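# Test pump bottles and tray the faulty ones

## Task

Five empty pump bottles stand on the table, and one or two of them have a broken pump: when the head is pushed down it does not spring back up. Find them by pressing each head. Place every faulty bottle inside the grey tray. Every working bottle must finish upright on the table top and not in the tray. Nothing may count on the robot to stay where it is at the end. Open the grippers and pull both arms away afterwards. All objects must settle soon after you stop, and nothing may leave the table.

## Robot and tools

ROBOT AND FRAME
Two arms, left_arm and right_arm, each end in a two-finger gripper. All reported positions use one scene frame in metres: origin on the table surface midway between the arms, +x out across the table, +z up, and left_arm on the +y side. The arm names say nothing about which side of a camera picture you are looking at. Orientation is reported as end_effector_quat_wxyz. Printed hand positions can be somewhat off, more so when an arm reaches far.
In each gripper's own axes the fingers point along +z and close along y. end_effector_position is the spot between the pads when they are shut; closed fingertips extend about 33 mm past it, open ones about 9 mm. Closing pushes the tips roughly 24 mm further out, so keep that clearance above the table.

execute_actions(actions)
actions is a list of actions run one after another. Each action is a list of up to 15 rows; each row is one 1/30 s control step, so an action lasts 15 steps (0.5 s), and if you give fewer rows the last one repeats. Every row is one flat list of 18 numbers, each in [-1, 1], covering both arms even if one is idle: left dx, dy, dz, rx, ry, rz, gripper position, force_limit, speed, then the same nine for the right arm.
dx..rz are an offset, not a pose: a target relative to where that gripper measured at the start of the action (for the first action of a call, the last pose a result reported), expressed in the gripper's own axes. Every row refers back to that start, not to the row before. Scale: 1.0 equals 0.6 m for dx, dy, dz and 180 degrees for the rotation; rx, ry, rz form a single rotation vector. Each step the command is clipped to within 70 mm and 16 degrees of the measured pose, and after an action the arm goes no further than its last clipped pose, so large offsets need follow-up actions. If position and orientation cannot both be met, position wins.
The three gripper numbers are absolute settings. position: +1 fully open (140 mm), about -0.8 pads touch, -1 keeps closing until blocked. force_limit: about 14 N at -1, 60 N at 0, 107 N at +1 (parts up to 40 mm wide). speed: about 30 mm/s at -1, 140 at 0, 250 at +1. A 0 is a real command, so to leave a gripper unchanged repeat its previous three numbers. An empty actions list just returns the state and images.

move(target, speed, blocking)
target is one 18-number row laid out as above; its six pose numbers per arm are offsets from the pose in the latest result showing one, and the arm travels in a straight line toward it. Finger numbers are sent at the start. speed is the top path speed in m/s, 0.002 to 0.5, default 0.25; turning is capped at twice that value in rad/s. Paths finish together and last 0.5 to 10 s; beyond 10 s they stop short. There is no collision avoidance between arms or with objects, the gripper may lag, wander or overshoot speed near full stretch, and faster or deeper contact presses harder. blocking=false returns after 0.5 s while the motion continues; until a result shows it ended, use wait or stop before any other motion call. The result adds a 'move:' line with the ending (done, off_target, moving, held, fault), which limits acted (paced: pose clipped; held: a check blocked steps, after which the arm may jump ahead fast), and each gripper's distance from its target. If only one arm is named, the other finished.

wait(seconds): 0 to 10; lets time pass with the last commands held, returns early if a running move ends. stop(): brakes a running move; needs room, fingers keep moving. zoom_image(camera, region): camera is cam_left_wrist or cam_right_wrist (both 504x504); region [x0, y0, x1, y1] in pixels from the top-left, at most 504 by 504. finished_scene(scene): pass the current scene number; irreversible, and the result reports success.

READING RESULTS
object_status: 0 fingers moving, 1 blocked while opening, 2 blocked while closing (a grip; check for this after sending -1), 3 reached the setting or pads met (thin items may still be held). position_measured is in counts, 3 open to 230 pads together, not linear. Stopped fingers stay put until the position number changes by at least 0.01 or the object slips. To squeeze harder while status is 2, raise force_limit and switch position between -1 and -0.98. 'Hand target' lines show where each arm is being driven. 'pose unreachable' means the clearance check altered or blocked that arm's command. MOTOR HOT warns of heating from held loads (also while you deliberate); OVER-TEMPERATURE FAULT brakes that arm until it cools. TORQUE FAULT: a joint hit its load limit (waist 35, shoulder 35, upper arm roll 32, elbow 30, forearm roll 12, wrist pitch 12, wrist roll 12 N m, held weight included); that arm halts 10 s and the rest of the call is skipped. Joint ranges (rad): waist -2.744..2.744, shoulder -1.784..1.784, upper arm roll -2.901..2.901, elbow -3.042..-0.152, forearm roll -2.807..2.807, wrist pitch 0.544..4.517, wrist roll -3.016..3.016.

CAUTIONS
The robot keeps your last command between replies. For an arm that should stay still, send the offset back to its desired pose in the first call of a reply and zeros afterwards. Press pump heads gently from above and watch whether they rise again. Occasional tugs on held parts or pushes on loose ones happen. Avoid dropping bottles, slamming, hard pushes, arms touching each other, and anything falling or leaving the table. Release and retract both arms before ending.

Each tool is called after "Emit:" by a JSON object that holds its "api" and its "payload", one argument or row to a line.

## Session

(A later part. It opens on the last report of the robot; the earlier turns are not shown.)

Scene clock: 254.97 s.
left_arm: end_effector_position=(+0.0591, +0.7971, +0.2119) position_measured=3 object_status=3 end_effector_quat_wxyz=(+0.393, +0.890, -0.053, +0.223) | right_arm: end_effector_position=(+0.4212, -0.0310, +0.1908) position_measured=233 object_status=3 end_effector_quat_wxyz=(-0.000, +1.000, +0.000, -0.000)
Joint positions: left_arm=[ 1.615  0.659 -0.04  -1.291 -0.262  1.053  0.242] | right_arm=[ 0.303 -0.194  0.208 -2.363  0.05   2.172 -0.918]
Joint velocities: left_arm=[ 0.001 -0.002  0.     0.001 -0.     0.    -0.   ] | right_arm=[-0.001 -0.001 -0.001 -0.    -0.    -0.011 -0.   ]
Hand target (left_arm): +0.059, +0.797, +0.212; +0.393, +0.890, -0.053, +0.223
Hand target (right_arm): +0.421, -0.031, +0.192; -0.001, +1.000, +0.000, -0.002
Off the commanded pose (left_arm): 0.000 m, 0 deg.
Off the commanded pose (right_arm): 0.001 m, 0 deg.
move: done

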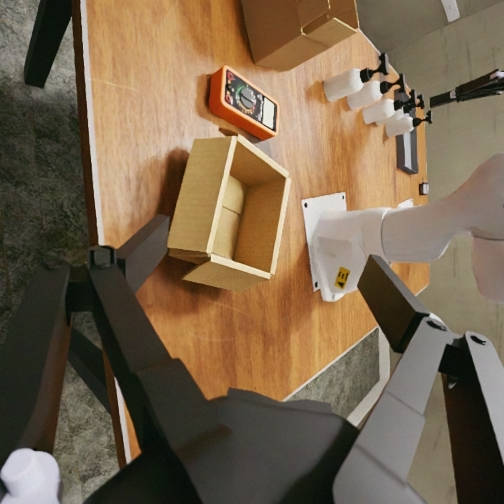

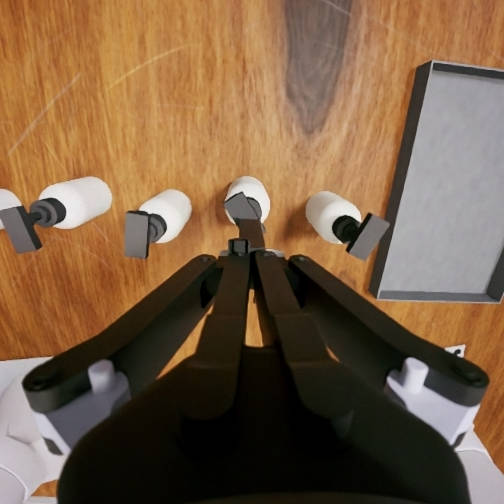

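Emit:
{"api": "move", "payload": {
  "target": [0,0,0,0,0,0,1,0,0, -0.0187,-0.1717,0.0013,0,0,0,-1,0,0.5],
  "speed": 0.2
}}

Emit:
{"api": "zoom_image", "payload": {
  "camera": "cam_left_wrist",
  "region": [340, 40, 484, 150]
}}

Emit:
{"api": "zoom_image", "payload": {
  "camera": "cam_right_wrist",
  "region": [90, 160, 300, 270]
}}

Scene clock: 266.43 s.
left_arm: end_effector_position=(+0.0591, +0.7971, +0.2119) position_measured=3 object_status=3 end_effector_quat_wxyz=(+0.393, +0.890, -0.053, +0.223) | right_arm: end_effector_position=(+0.4111, +0.0720, +0.1900) position_measured=233 object_status=3 end_effector_quat_wxyz=(-0.002, +1.000, +0.005, -0.000)
Joint positions: left_arm=[ 1.615  0.659 -0.04  -1.291 -0.262  1.053  0.242] | right_arm=[ 0.365 -0.002  0.311 -2.152  0.005  2.152 -0.733]
Joint velocities: left_arm=[-0.     0.001 -0.    -0.     0.    -0.001  0.   ] | right_arm=[ 0.    -0.001  0.     0.001 -0.002 -0.003  0.031]
Hand target (left_arm): +0.059, +0.797, +0.212; +0.393, +0.890, -0.053, +0.223
Hand target (right_arm): +0.411, +0.072, +0.190; -0.000, +1.000, +0.000, -0.000
Off the commanded pose (left_arm): 0.000 m, 0 deg.
Off the commanded pose (right_arm): 0.001 m, 1 deg.
move: done

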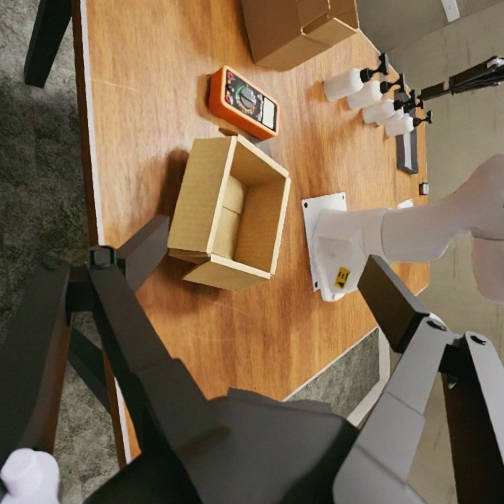

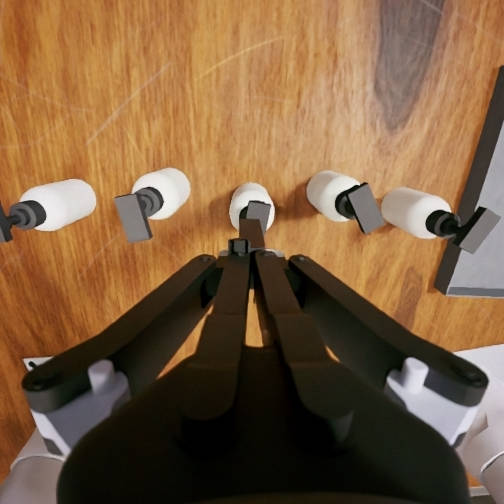

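Region (340, 40, 484, 150) of cam_left_wrist's 504x504 image, scaled by 3.500, with more detail than that image has; it fills the top 385 rows of this view, and the rest is white.

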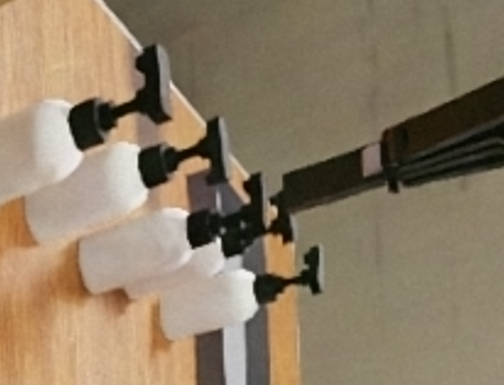

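Region (90, 160, 300, 270) of cam_right_wrist's 504x504 image, scaled by 2.400, with more detail than that image has; it fills the top 264 rows of this view, and the rest is white.

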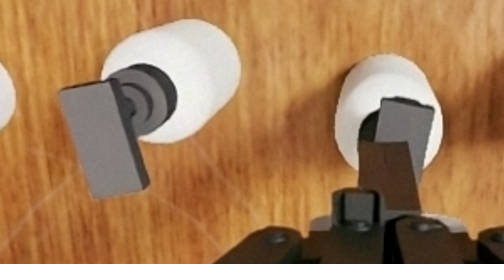

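Emit:
{"api": "move", "payload": {
  "target": [0,0,0,0,0,0,1,0,0, -0.004,0.0067,0.0175,-0.0013,0,0.0032,-1,0,0.5],
  "speed": 0.05
}}

Emit:
{"api": "move", "payload": {
  "target": [0,0,0,0,0,0,1,0,0, 0,0,0.037,0,0,0,-1,0,0.5],
  "speed": 0.03
}}

Emit:
{"api": "zoom_image", "payload": {
  "camera": "cam_left_wrist",
  "region": [340, 40, 484, 150]
}}

Emit:
{"api": "move", "payload": {
  "target": [0,0,0,0,0,0,1,0,0, 0,0,-0.052,0,0,0,-1,0,0.5],
  "speed": 0.06
}}

Emit:
{"api": "zoom_image", "payload": {
  "camera": "cam_left_wrist",
  "region": [340, 40, 484, 150]
}}

Emit:
{"api": "zoom_image", "payload": {
  "camera": "cam_right_wrist",
  "region": [90, 160, 300, 270]
}}

Scene clock: 277.33 s.
left_arm: end_effector_position=(+0.0591, +0.7971, +0.2119) position_measured=3 object_status=3 end_effector_quat_wxyz=(+0.393, +0.890, -0.053, +0.223) | right_arm: end_effector_position=(+0.4077, +0.0681, +0.1806) position_measured=233 object_status=3 end_effector_quat_wxyz=(-0.000, +1.000, +0.000, -0.002)
Joint positions: left_arm=[ 1.615  0.659 -0.04  -1.291 -0.262  1.053  0.242] | right_arm=[ 0.365 -0.002  0.311 -2.176  0.005  2.171 -0.723]
Joint velocities: left_arm=[-0.     0.     0.    -0.001 -0.    -0.001 -0.001] | right_arm=[ 0.001  0.     0.001 -0.002 -0.001  0.014  0.001]
Hand target (left_arm): +0.059, +0.797, +0.212; +0.393, +0.890, -0.053, +0.223
Hand target (right_arm): +0.409, +0.068, +0.180; -0.000, +1.000, -0.000, -0.000
Off the commanded pose (left_arm): 0.000 m, 0 deg.
Off the commanded pose (right_arm): 0.001 m, 0 deg.
move: done

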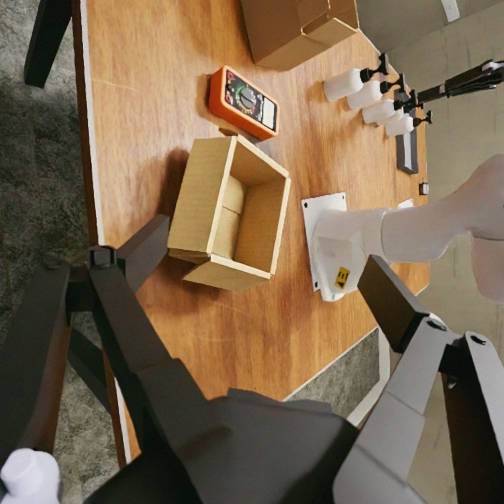

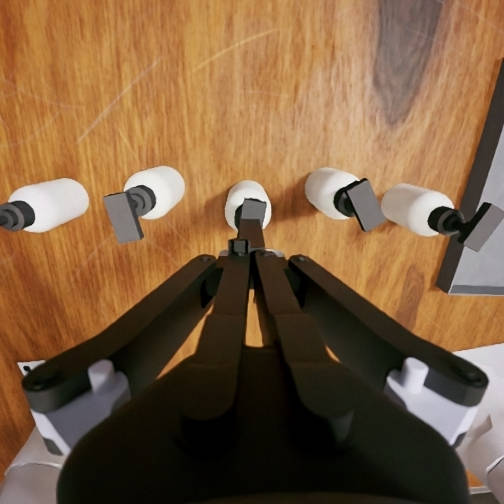

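Scene clock: 278.33 s.
left_arm: end_effector_position=(+0.0591, +0.7971, +0.2119) position_measured=3 object_status=3 end_effector_quat_wxyz=(+0.393, +0.890, -0.053, +0.223) | right_arm: end_effector_position=(+0.4074, +0.0675, +0.1597) position_measured=233 object_status=3 end_effector_quat_wxyz=(+0.000, +1.000, +0.001, -0.004)
Joint positions: left_arm=[ 1.615  0.659 -0.04  -1.291 -0.262  1.053  0.242] | right_arm=[ 0.365  0.026  0.311 -2.201 -0.003  2.22  -0.721]
Joint velocities: left_arm=[ 0.     0.     0.    -0.001 -0.    -0.     0.001] | right_arm=[ 0.001  0.002 -0.    -0.002 -0.003  0.017  0.004]
Hand target (left_arm): +0.059, +0.797, +0.212; +0.393, +0.890, -0.053, +0.223
Hand target (right_arm): +0.408, +0.068, +0.158; -0.000, +1.000, +0.000, -0.002
Off the commanded pose (left_arm): 0.000 m, 0 deg.
Off the commanded pose (right_arm): 0.001 m, 0 deg.
move: done

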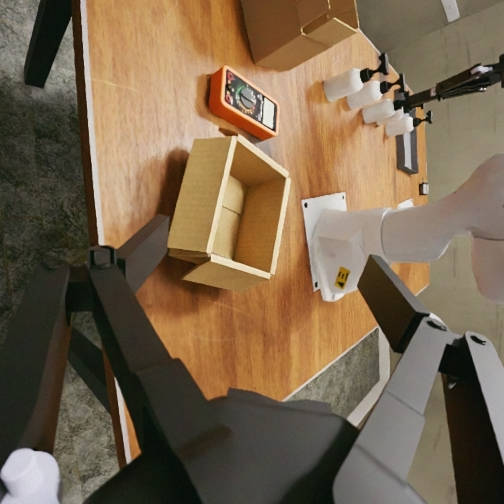

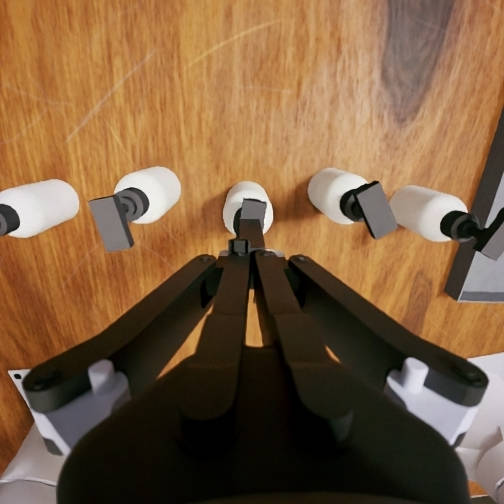

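Region (340, 40, 484, 150) of cam_left_wrist's 504x504 image, scaled by 3.500, with more detail than that image has; it fills the top 385 rows of this view, and the rest is white.

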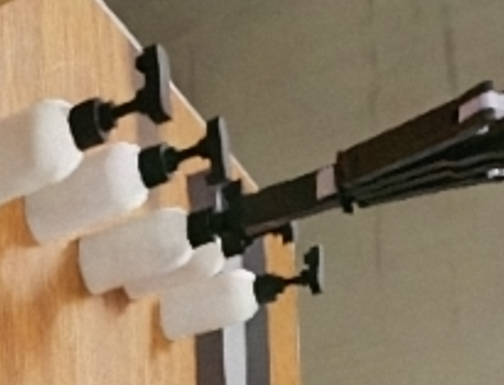

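Scene clock: 279.33 s.
left_arm: end_effector_position=(+0.0591, +0.7971, +0.2119) position_measured=3 object_status=3 end_effector_quat_wxyz=(+0.393, +0.890, -0.053, +0.223) | right_arm: end_effector_position=(+0.4075, +0.0684, +0.1901) position_measured=233 object_status=3 end_effector_quat_wxyz=(-0.000, +1.000, +0.001, -0.002)
Joint positions: left_arm=[ 1.615  0.659 -0.04  -1.291 -0.262  1.053  0.242] | right_arm=[ 0.365 -0.013  0.311 -2.163  0.008  2.148 -0.726]
Joint velocities: left_arm=[ 0.001  0.001  0.    -0.001 -0.     0.001  0.001] | right_arm=[ 0.002 -0.    -0.001  0.001 -0.    -0.011 -0.002]
Hand target (left_arm): +0.059, +0.797, +0.212; +0.393, +0.890, -0.053, +0.223
Hand target (right_arm): +0.408, +0.068, +0.191; -0.000, +1.000, +0.001, -0.004
Off the commanded pose (left_arm): 0.000 m, 0 deg.
Off the commanded pose (right_arm): 0.001 m, 0 deg.
move: done

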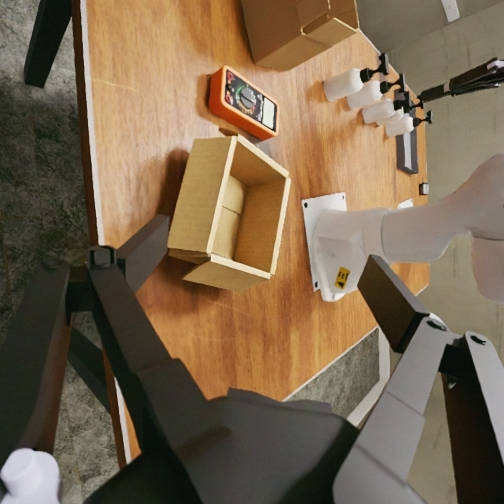

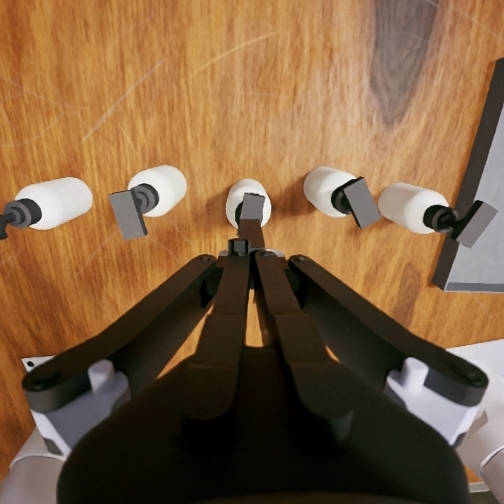

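Region (340, 40, 484, 150) of cam_left_wrist's 504x504 image, scaled by 3.500, with more detail than that image has; it fills the top 385 rows of this view, and the rest is white.

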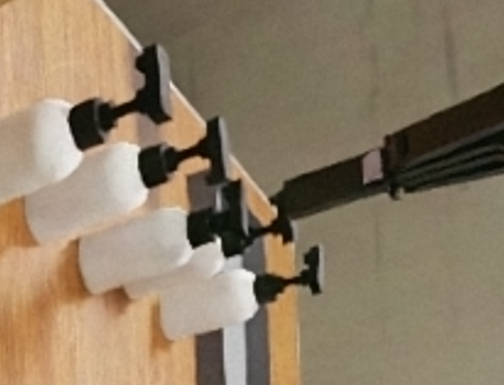

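Region (90, 160, 300, 270) of cam_right_wrist's 504x504 image, scaled by 2.400, with more detail than that image has; it fills the top 264 rows of this view, and the rest is white.

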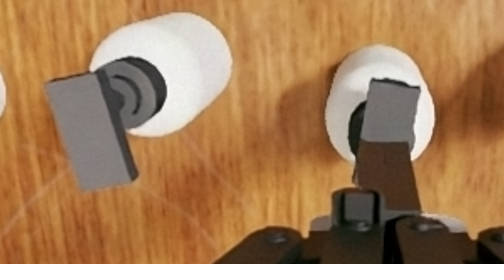

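Emit:
{"api": "move", "payload": {
  "target": [0,0,0,0,0,0,1,0,0, 0.0092,-0.1685,0.003,0,0.0013,0.0006,-1,0,0.5],
  "speed": 0.2
}}

Emit:
{"api": "zoom_image", "payload": {
  "camera": "cam_left_wrist",
  "region": [320, 30, 464, 140]
}}

Emit:
{"api": "zoom_image", "payload": {
  "camera": "cam_right_wrist",
  "region": [90, 160, 300, 270]
}}

Scene clock: 286.67 s.
left_arm: end_effector_position=(+0.0591, +0.7971, +0.2119) position_measured=3 object_status=3 end_effector_quat_wxyz=(+0.393, +0.890, -0.053, +0.223) | right_arm: end_effector_position=(+0.4128, +0.1706, +0.1884) position_measured=233 object_status=3 end_effector_quat_wxyz=(-0.002, +1.000, +0.006, -0.000)
Joint positions: left_arm=[ 1.615  0.659 -0.04  -1.291 -0.262  1.053  0.242] | right_arm=[ 0.473  0.239  0.332 -1.854 -0.085  2.082 -0.571]
Joint velocities: left_arm=[-0.     0.    -0.001 -0.    -0.001  0.002 -0.   ] | right_arm=[ 0.004  0.001 -0.001  0.002  0.    -0.005  0.029]
Hand target (left_arm): +0.059, +0.797, +0.212; +0.393, +0.890, -0.053, +0.223
Hand target (right_arm): +0.413, +0.169, +0.188; +0.000, +1.000, -0.000, +0.000
Off the commanded pose (left_arm): 0.000 m, 0 deg.
Off the commanded pose (right_arm): 0.001 m, 1 deg.
move: done

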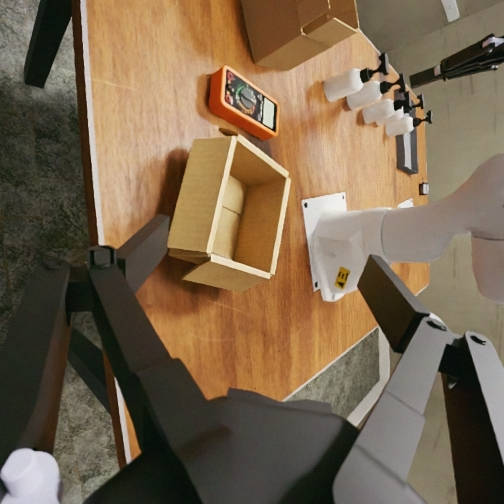

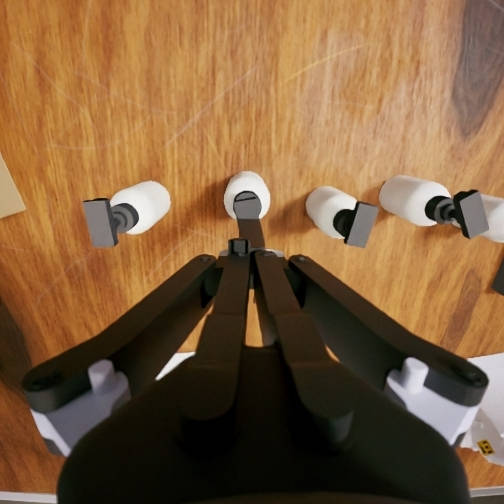

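Region (320, 30, 464, 140) of cam_left_wrist's 504x504 image, scaled by 3.500, with more detail than that image has; it fills the top 385 rows of this view, and the rest is white.

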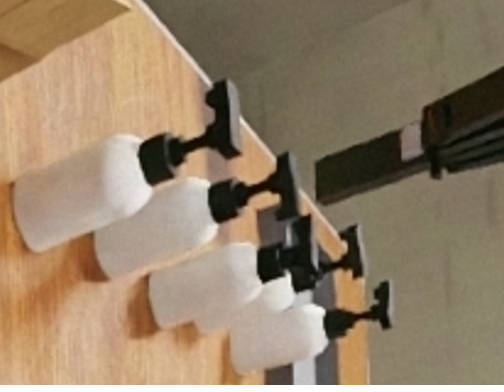

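Region (90, 160, 300, 270) of cam_right_wrist's 504x504 image, scaled by 2.400, with more detail than that image has; it fills the top 264 rows of this view, and the rest is white.

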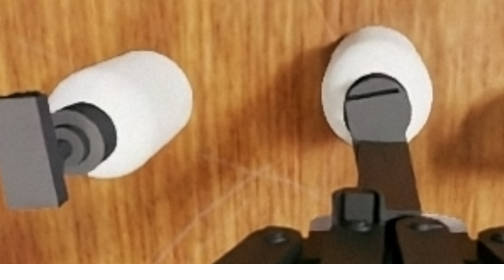

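Emit:
{"api": "move", "payload": {
  "target": [0,0,0,0,0,0,1,0,0, 0.0185,-0.0015,0.0135,-0.0013,0,0.0038,-1,0,0.5],
  "speed": 0.05
}}

Emit:
{"api": "move", "payload": {
  "target": [0,0,0,0,0,0,1,0,0, 0,0,0.033,0,0,0,-1,0,0.5],
  "speed": 0.03
}}

Emit:
{"api": "zoom_image", "payload": {
  "camera": "cam_left_wrist",
  "region": [320, 30, 464, 140]
}}

Emit:
{"api": "move", "payload": {
  "target": [0,0,0,0,0,0,1,0,0, 0,0,-0.048,0,0,0,-1,0,0.5],
  "speed": 0.06
}}

Emit:
{"api": "zoom_image", "payload": {
  "camera": "cam_left_wrist",
  "region": [320, 30, 464, 140]
}}

Emit:
{"api": "zoom_image", "payload": {
  "camera": "cam_right_wrist",
  "region": [70, 165, 280, 275]
}}

Scene clock: 298.23 s.
left_arm: end_effector_position=(+0.0591, +0.7971, +0.2119) position_measured=3 object_status=3 end_effector_quat_wxyz=(+0.393, +0.890, -0.053, +0.223) | right_arm: end_effector_position=(+0.4206, +0.1713, +0.1797) position_measured=233 object_status=3 end_effector_quat_wxyz=(+0.001, +1.000, -0.001, -0.003)
Joint positions: left_arm=[ 1.615  0.659 -0.04  -1.291 -0.262  1.053  0.242] | right_arm=[ 0.472  0.271  0.325 -1.831 -0.094  2.082 -0.562]
Joint velocities: left_arm=[ 0.001 -0.001  0.     0.     0.001 -0.    -0.001] | right_arm=[ 0.001 -0.001  0.     0.006 -0.003  0.001 -0.   ]
Hand target (left_arm): +0.059, +0.797, +0.212; +0.393, +0.890, -0.053, +0.223
Hand target (right_arm): +0.424, +0.172, +0.180; -0.000, +1.000, -0.000, -0.000
Off the commanded pose (left_arm): 0.000 m, 0 deg.
Off the commanded pose (right_arm): 0.003 m, 0 deg.
move: done

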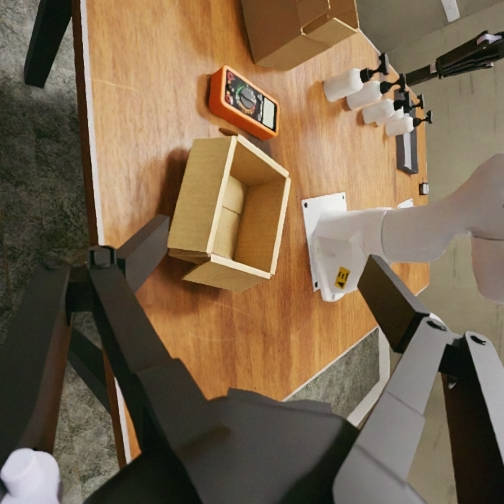

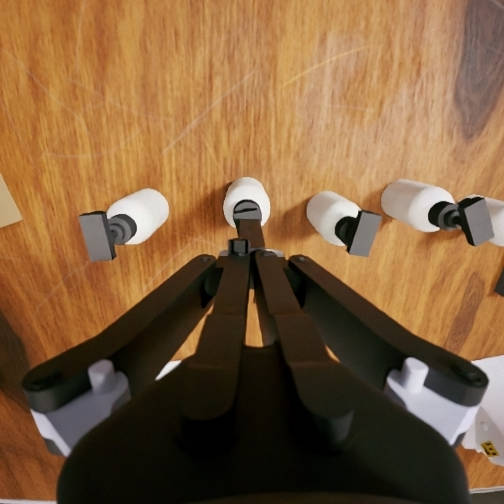

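Scene clock: 299.17 s.
left_arm: end_effector_position=(+0.0591, +0.7971, +0.2119) position_measured=3 object_status=3 end_effector_quat_wxyz=(+0.393, +0.890, -0.053, +0.223) | right_arm: end_effector_position=(+0.4205, +0.1727, +0.1645) position_measured=233 object_status=3 end_effector_quat_wxyz=(-0.001, +1.000, +0.000, -0.003)
Joint positions: left_arm=[ 1.615  0.659 -0.04  -1.291 -0.262  1.053  0.242] | right_arm=[ 0.472  0.286  0.325 -1.852 -0.099  2.121 -0.56 ]
Joint velocities: left_arm=[ 0.001 -0.    -0.001 -0.    -0.001 -0.     0.001] | right_arm=[-0.     0.002 -0.001 -0.001 -0.001  0.015 -0.   ]
Hand target (left_arm): +0.059, +0.797, +0.212; +0.393, +0.890, -0.053, +0.223
Hand target (right_arm): +0.421, +0.171, +0.160; +0.001, +1.000, -0.001, -0.003
Off the commanded pose (left_arm): 0.000 m, 0 deg.
Off the commanded pose (right_arm): 0.005 m, 0 deg.
move: off_target (right_arm)

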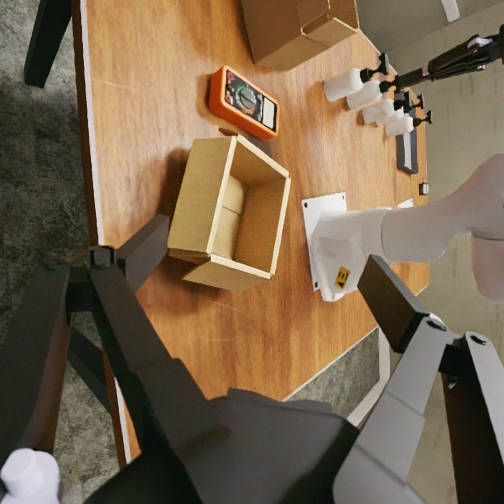

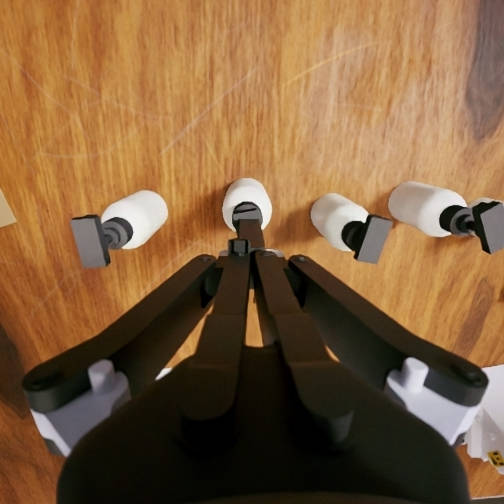

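Region (320, 30, 464, 140) of cam_left_wrist's 504x504 image, scaled by 3.500, with more detail than that image has; it fills the top 385 rows of this view, and the rest is white.

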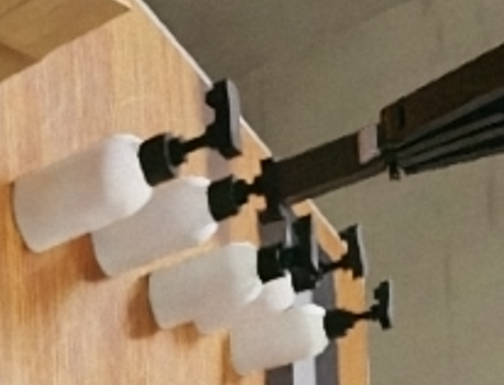

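Scene clock: 300.10 s.
left_arm: end_effector_position=(+0.0591, +0.7971, +0.2119) position_measured=3 object_status=3 end_effector_quat_wxyz=(+0.393, +0.890, -0.053, +0.223) | right_arm: end_effector_position=(+0.4220, +0.1727, +0.1926) position_measured=233 object_status=3 end_effector_quat_wxyz=(-0.002, +1.000, -0.001, -0.000)
Joint positions: left_arm=[ 1.615  0.659 -0.04  -1.291 -0.262  1.053  0.242] | right_arm=[ 0.472  0.258  0.325 -1.816 -0.09   2.062 -0.564]
Joint velocities: left_arm=[ 0.002 -0.002 -0.001 -0.     0.001 -0.    -0.002] | right_arm=[-0.    -0.001  0.     0.001  0.003 -0.01  -0.003]
Hand target (left_arm): +0.059, +0.797, +0.212; +0.393, +0.890, -0.053, +0.223
Hand target (right_arm): +0.421, +0.173, +0.193; -0.001, +1.000, +0.000, -0.003
Off the commanded pose (left_arm): 0.000 m, 0 deg.
Off the commanded pose (right_arm): 0.002 m, 0 deg.
move: done

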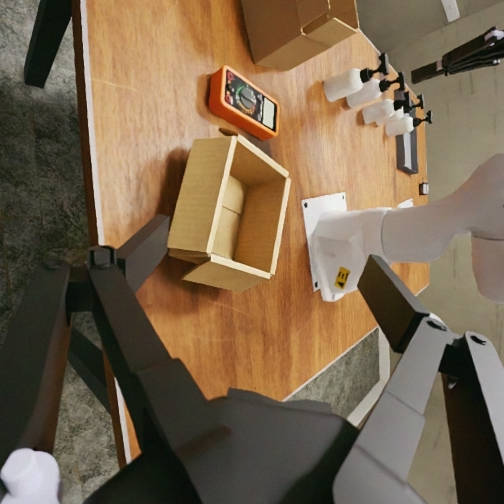

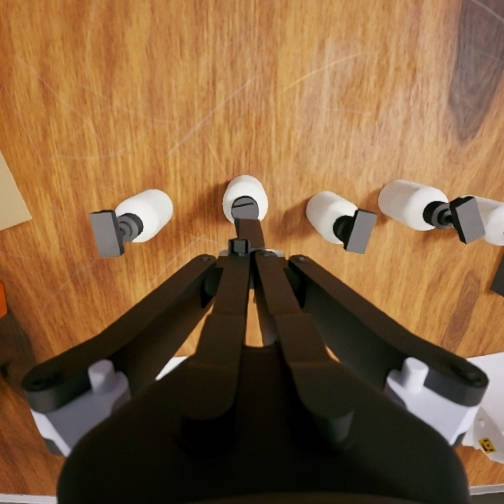

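Region (320, 30, 464, 140) of cam_left_wrist's 504x504 image, scaled by 3.500, with more detail than that image has; it fills the top 385 rows of this view, and the rest is white.

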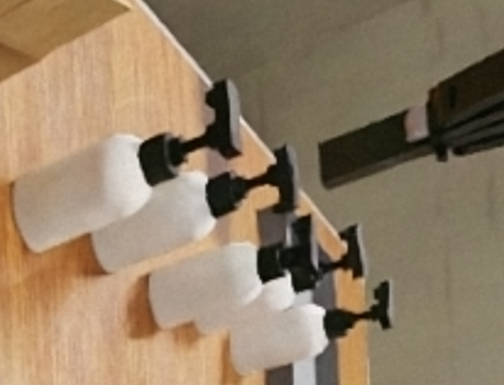

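Region (70, 165, 280, 275) of cam_right_wrist's 504x504 image, scaled by 2.400, with more detail than that image has; it fills the top 264 rows of this view, and the rest is white.

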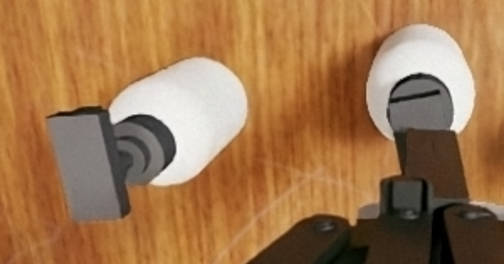

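Emit:
{"api": "move", "payload": {
  "target": [0,0,0,0,0,0,1,0,0, -0.0183,-0.208,0.002,-0.0013,0,-0.0006,-1,0,0.5],
  "speed": 0.2
}}

Emit:
{"api": "zoom_image", "payload": {
  "camera": "cam_left_wrist",
  "region": [320, 20, 464, 130]
}}

Emit:
{"api": "zoom_image", "payload": {
  "camera": "cam_right_wrist",
  "region": [180, 160, 320, 270]
}}

Scene clock: 309.63 s.
left_arm: end_effector_position=(+0.0591, +0.7971, +0.2119) position_measured=3 object_status=3 end_effector_quat_wxyz=(+0.393, +0.890, -0.053, +0.223) | right_arm: end_effector_position=(+0.4119, +0.2992, +0.1926) position_measured=233 object_status=3 end_effector_quat_wxyz=(-0.002, +1.000, +0.005, +0.000)
Joint positions: left_arm=[ 1.615  0.659 -0.04  -1.291 -0.262  1.053  0.242] | right_arm=[ 0.679  0.606  0.288 -1.291 -0.169  1.878 -0.437]
Joint velocities: left_arm=[ 0.     0.001 -0.001 -0.002  0.001 -0.     0.   ] | right_arm=[ 0.004  0.001 -0.003  0.001  0.001 -0.015  0.016]
Hand target (left_arm): +0.059, +0.797, +0.212; +0.393, +0.890, -0.053, +0.223
Hand target (right_arm): +0.412, +0.298, +0.192; +0.000, +1.000, +0.000, -0.000
Off the commanded pose (left_arm): 0.000 m, 0 deg.
Off the commanded pose (right_arm): 0.002 m, 1 deg.
move: done

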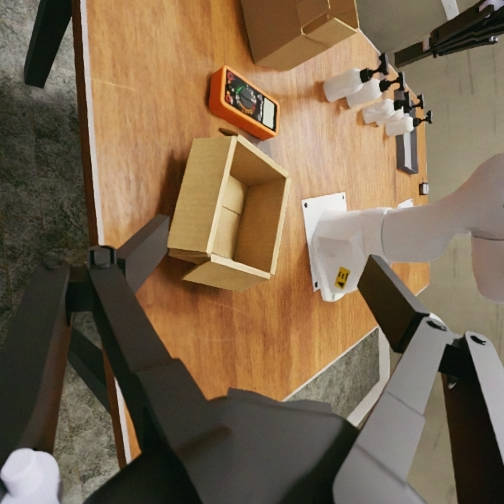

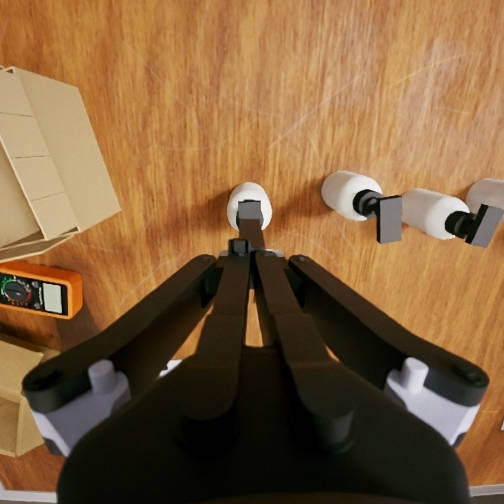

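Region (320, 20, 464, 130) of cam_left_wrist's 504x504 image, scaled by 3.500, with more detail than that image has; it fills the top 385 rows of this view, and the rest is white.

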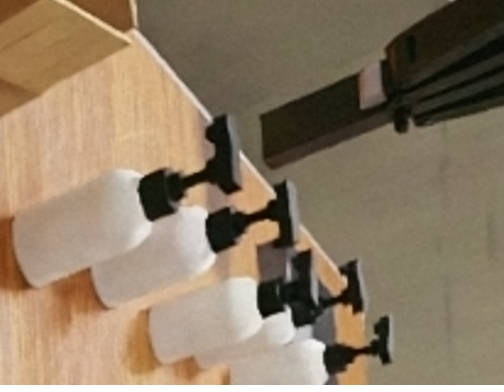

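Region (180, 160, 320, 270) of cam_right_wrist's 504x504 image, scaled by 3.600, with more detail than that image has; it fills the top 396 rows of this view, and the rest is white.

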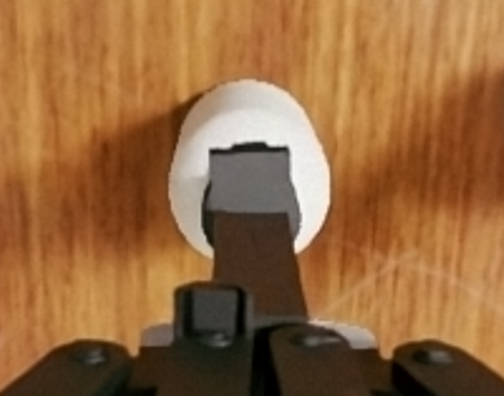

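Emit:
{"api": "move", "payload": {
  "target": [0,0,0,0,0,0,1,0,0, -0.002,0.002,0.053,-0.0013,0,0.0032,-1,0,0.5],
  "speed": 0.035
}}

Emit:
{"api": "zoom_image", "payload": {
  "camera": "cam_left_wrist",
  "region": [320, 20, 464, 130]
}}

Emit:
{"api": "move", "payload": {
  "target": [0,0,0,0,0,0,1,0,0, 0,0,-0.05,0,0,0,-1,0,0.5],
  "speed": 0.06
}}

Emit:
{"api": "zoom_image", "payload": {
  "camera": "cam_left_wrist",
  "region": [320, 20, 464, 130]
}}

Scene clock: 315.77 s.
left_arm: end_effector_position=(+0.0591, +0.7971, +0.2119) position_measured=3 object_status=3 end_effector_quat_wxyz=(+0.393, +0.890, -0.053, +0.223) | right_arm: end_effector_position=(+0.4097, +0.2979, +0.1625) position_measured=233 object_status=3 end_effector_quat_wxyz=(-0.000, +1.000, +0.001, -0.002)
Joint positions: left_arm=[ 1.615  0.659 -0.04  -1.291 -0.262  1.053  0.242] | right_arm=[ 0.68   0.621  0.282 -1.344 -0.17   1.939 -0.426]
Joint velocities: left_arm=[ 0.     0.     0.001 -0.     0.001  0.    -0.002] | right_arm=[ 0.001  0.002 -0.003 -0.003  0.     0.013  0.005]
Hand target (left_arm): +0.059, +0.797, +0.212; +0.393, +0.890, -0.053, +0.223
Hand target (right_arm): +0.411, +0.298, +0.161; -0.000, +1.000, -0.001, +0.000
Off the commanded pose (left_arm): 0.000 m, 0 deg.
Off the commanded pose (right_arm): 0.002 m, 0 deg.
move: done

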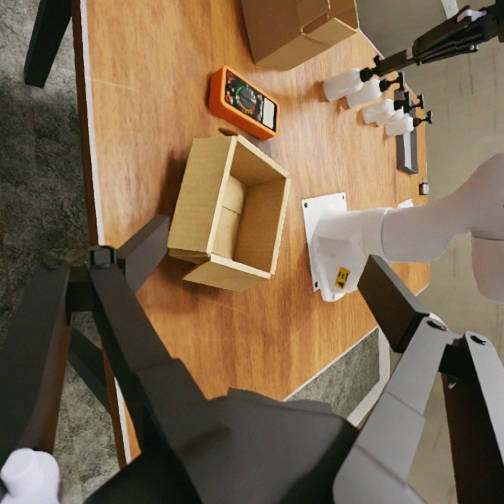

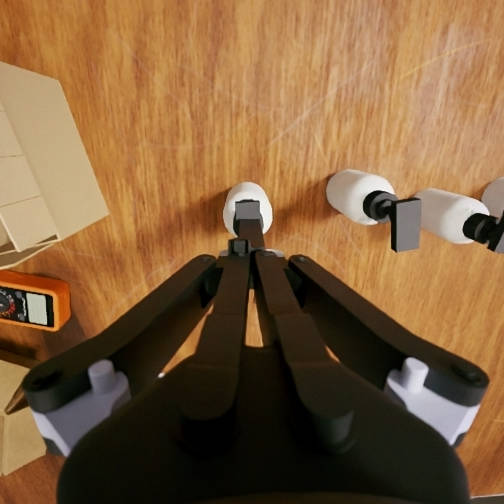

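Region (320, 20, 464, 130) of cam_left_wrist's 504x504 image, scaled by 3.500, with more detail than that image has; it fills the top 385 rows of this view, and the rest is white.

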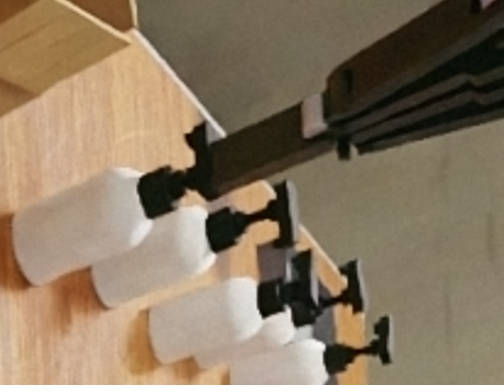

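Scene clock: 316.70 s.
left_arm: end_effector_position=(+0.0591, +0.7971, +0.2119) position_measured=3 object_status=3 end_effector_quat_wxyz=(+0.393, +0.890, -0.053, +0.223) | right_arm: end_effector_position=(+0.4118, +0.2979, +0.1921) position_measured=233 object_status=3 end_effector_quat_wxyz=(-0.001, +1.000, -0.001, +0.000)
Joint positions: left_arm=[ 1.615  0.659 -0.04  -1.291 -0.262  1.053  0.242] | right_arm=[ 0.68   0.604  0.286 -1.295 -0.169  1.878 -0.426]
Joint velocities: left_arm=[-0.001  0.001 -0.    -0.001 -0.    -0.     0.   ] | right_arm=[-0.001 -0.002  0.002  0.001 -0.    -0.012  0.   ]
Hand target (left_arm): +0.059, +0.797, +0.212; +0.393, +0.890, -0.053, +0.223
Hand target (right_arm): +0.410, +0.298, +0.193; -0.000, +1.000, +0.001, -0.002
Off the commanded pose (left_arm): 0.000 m, 0 deg.
Off the commanded pose (right_arm): 0.002 m, 0 deg.
move: done

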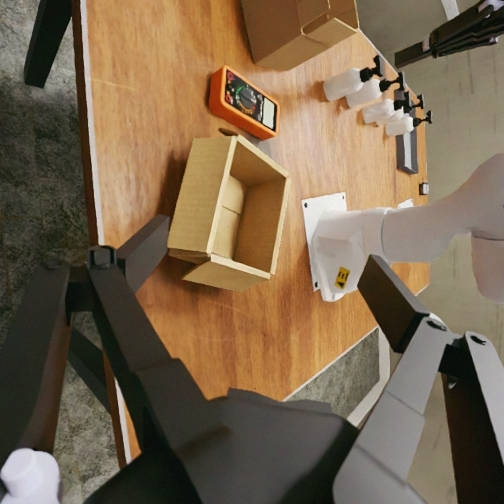

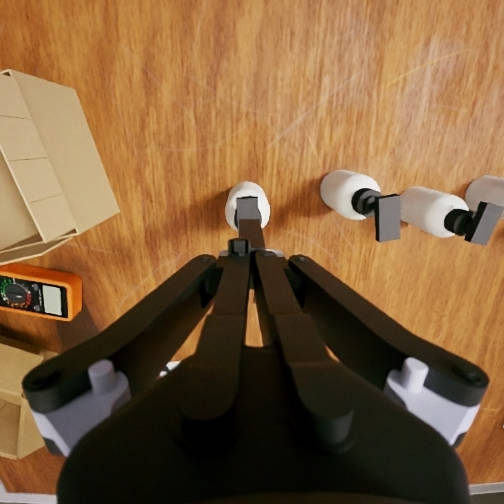

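Region (320, 20, 464, 130) of cam_left_wrist's 504x504 image, scaled by 3.500, with more detail than that image has; it fills the top 385 rows of this view, and the rest is white.

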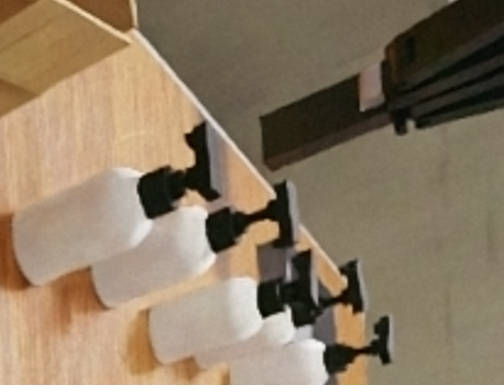

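Emit:
{"api": "move", "payload": {
  "target": [0,0,0,0,0,0,1,0,0, -0.003,-0.001,0.2035,-0.0006,0,-0.0006,0.15,0,1],
  "speed": 0.12
}}

Emit:
{"api": "zoom_image", "payload": {
  "camera": "cam_left_wrist",
  "region": [310, 10, 474, 140]
}}

Scene clock: 357.57 s.
left_arm: end_effector_position=(+0.0591, +0.7971, +0.2119) position_measured=3 object_status=3 end_effector_quat_wxyz=(+0.393, +0.890, -0.053, +0.223) | right_arm: end_effector_position=(+0.4087, +0.2975, +0.0691) position_measured=110 object_status=3 end_effector_quat_wxyz=(+0.002, +1.000, +0.002, -0.002)
Joint positions: left_arm=[ 1.615  0.659 -0.04  -1.291 -0.262  1.053  0.242] | right_arm=[ 0.688  0.714  0.262 -1.432 -0.196  2.115 -0.41 ]
Joint velocities: left_arm=[-0.001  0.001 -0.    -0.001 -0.    -0.     0.001] | right_arm=[ 0.003 -0.    -0.003 -0.001 -0.001  0.011  0.004]
Hand target (left_arm): +0.059, +0.797, +0.212; +0.393, +0.890, -0.053, +0.223
Hand target (right_arm): +0.410, +0.299, +0.070; +0.000, +1.000, +0.000, +0.001
Off the commanded pose (left_arm): 0.000 m, 0 deg.
Off the commanded pose (right_arm): 0.002 m, 0 deg.
move: done

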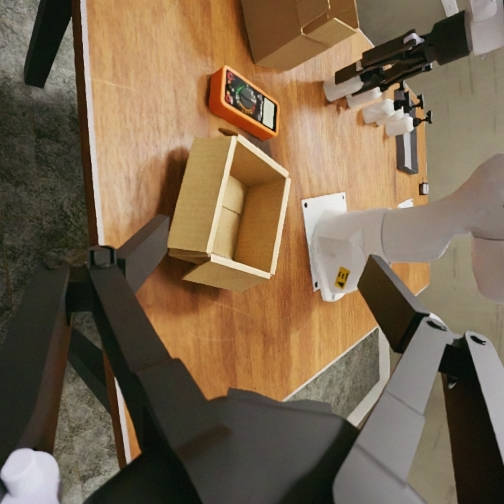

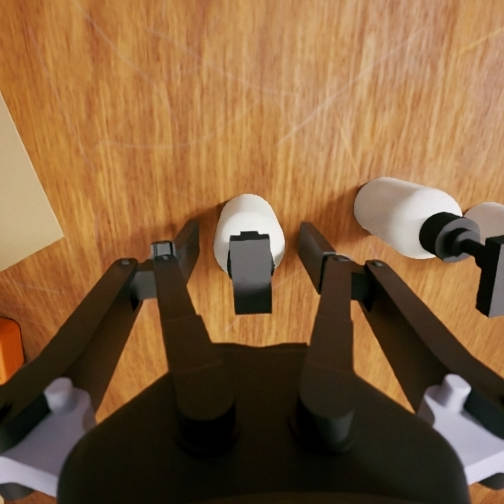

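Region (310, 10, 474, 140) of cam_left_wrist's 504x504 image, scaled by 3.073, with more detail than that image has; it fills the top 400 rows of this view, and the rest is white.

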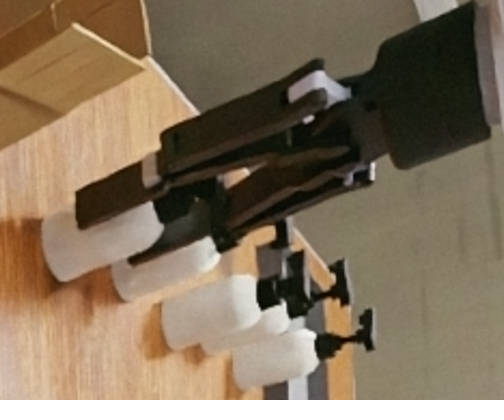

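Emit:
{"api": "execute_actions", "payload": {
  "actions": [
    [[0,0,0,0,0,0,1,0,0, 0.002,-0.001,0,0,0,0,-1,-0.3,0]]
  ]
}}

Scene clock: 360.63 s.
left_arm: end_effector_position=(+0.0591, +0.7971, +0.2119) position_measured=3 object_status=3 end_effector_quat_wxyz=(+0.393, +0.890, -0.053, +0.223) | right_arm: end_effector_position=(+0.4100, +0.2991, +0.0698) position_measured=159 object_status=2 end_effector_quat_wxyz=(+0.000, +1.000, +0.001, -0.002)
Joint positions: left_arm=[ 1.615  0.659 -0.04  -1.291 -0.262  1.053  0.242] | right_arm=[ 0.688  0.716  0.261 -1.427 -0.196  2.116 -0.409]
Joint velocities: left_arm=[-0.001  0.001 -0.001  0.001 -0.    -0.    -0.001] | right_arm=[ 0.    -0.     0.    -0.    -0.002 -0.    -0.   ]
Hand target (left_arm): +0.059, +0.797, +0.212; +0.393, +0.890, -0.053, +0.223
Hand target (right_arm): +0.410, +0.298, +0.069; +0.002, +1.000, +0.002, -0.002
Off the commanded pose (left_arm): 0.000 m, 0 deg.
Off the commanded pose (right_arm): 0.001 m, 0 deg.

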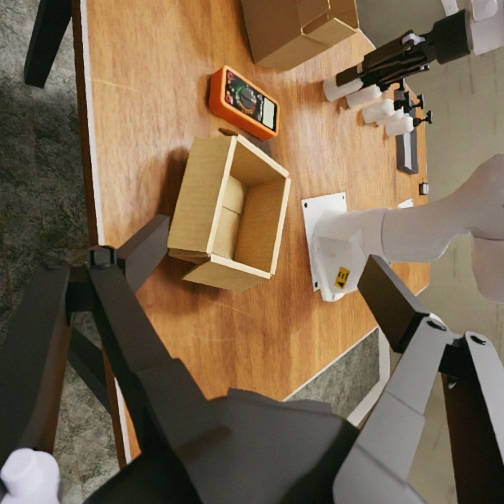

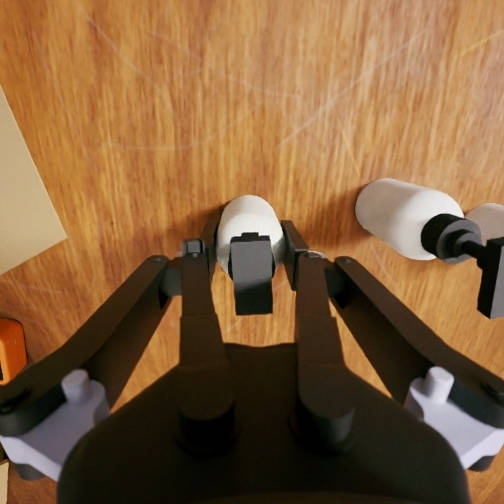

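Emit:
{"api": "move", "payload": {
  "target": [0,0,0,0,0,0,1,0,0, 0.1583,0.1068,-0.1087,0,0.0013,0.0006,-1,-0.3,0],
  "speed": 0.2
}}

Scene clock: 387.23 s.
left_arm: end_effector_position=(+0.0591, +0.7971, +0.2119) position_measured=3 object_status=3 end_effector_quat_wxyz=(+0.393, +0.890, -0.053, +0.223) | right_arm: end_effector_position=(+0.5049, +0.2353, +0.1347) position_measured=159 object_status=2 end_effector_quat_wxyz=(-0.001, +1.000, -0.006, +0.001)
Joint positions: left_arm=[ 1.615  0.659 -0.04  -1.291 -0.262  1.053  0.242] | right_arm=[ 0.519  0.641  0.282 -1.385 -0.183  2.003 -0.56 ]
Joint velocities: left_arm=[ 0.    -0.     0.001  0.     0.    -0.001 -0.001] | right_arm=[-0.001  0.001 -0.001  0.002 -0.001 -0.007 -0.025]
Hand target (left_arm): +0.059, +0.797, +0.212; +0.393, +0.890, -0.053, +0.223
Hand target (right_arm): +0.505, +0.235, +0.135; +0.000, +1.000, -0.000, +0.000
Off the commanded pose (left_arm): 0.000 m, 0 deg.
Off the commanded pose (right_arm): 0.000 m, 1 deg.
move: done

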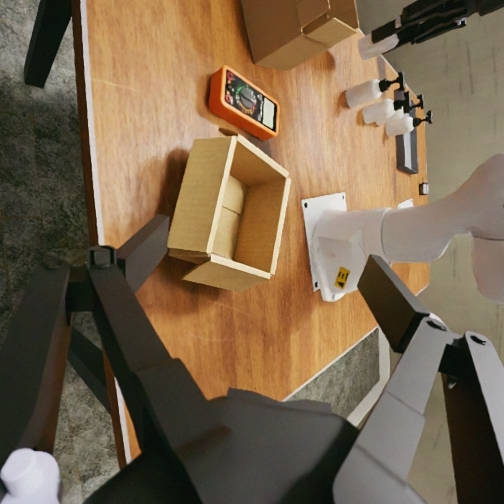

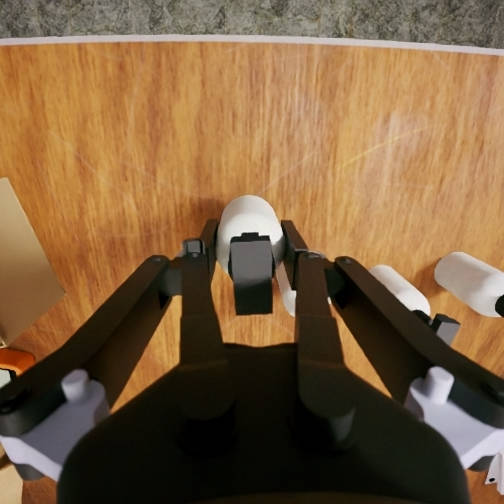

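Emit:
{"api": "move", "payload": {
  "target": [0,0,0,0,0,0,1,0,0, 0.0105,0.8755,-0.002,-0.0006,-0.0006,-0.0038,-1,-0.3,0],
  "speed": 0.3
}}

Scene clock: 392.97 s.
left_arm: end_effector_position=(+0.0591, +0.7971, +0.2119) position_measured=3 object_status=3 end_effector_quat_wxyz=(+0.393, +0.890, -0.053, +0.223) | right_arm: end_effector_position=(+0.5011, -0.2905, +0.1343) position_measured=159 object_status=2 end_effector_quat_wxyz=(+0.001, +1.000, -0.006, -0.001)
Joint positions: left_arm=[ 1.615  0.659 -0.04  -1.291 -0.262  1.053  0.242] | right_arm=[-0.009 -0.182 -0.071 -2.515 -0.019  2.331 -1.45 ]
Joint velocities: left_arm=[-0.001  0.001 -0.001  0.001 -0.    -0.001 -0.   ] | right_arm=[ 0.001 -0.002 -0.001  0.001  0.001 -0.001 -0.033]
Hand target (left_arm): +0.059, +0.797, +0.212; +0.393, +0.890, -0.053, +0.223
Hand target (right_arm): +0.502, -0.290, +0.135; -0.001, +1.000, -0.001, +0.000
Off the commanded pose (left_arm): 0.000 m, 0 deg.
Off the commanded pose (right_arm): 0.004 m, 1 deg.
move: off_target (right_arm)

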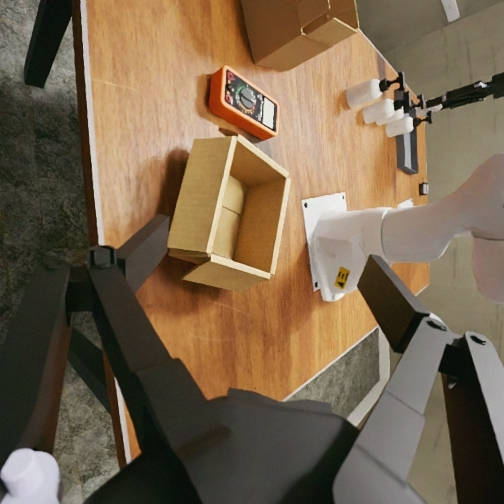

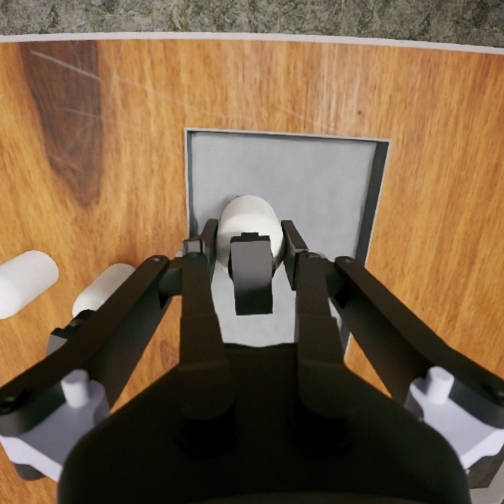

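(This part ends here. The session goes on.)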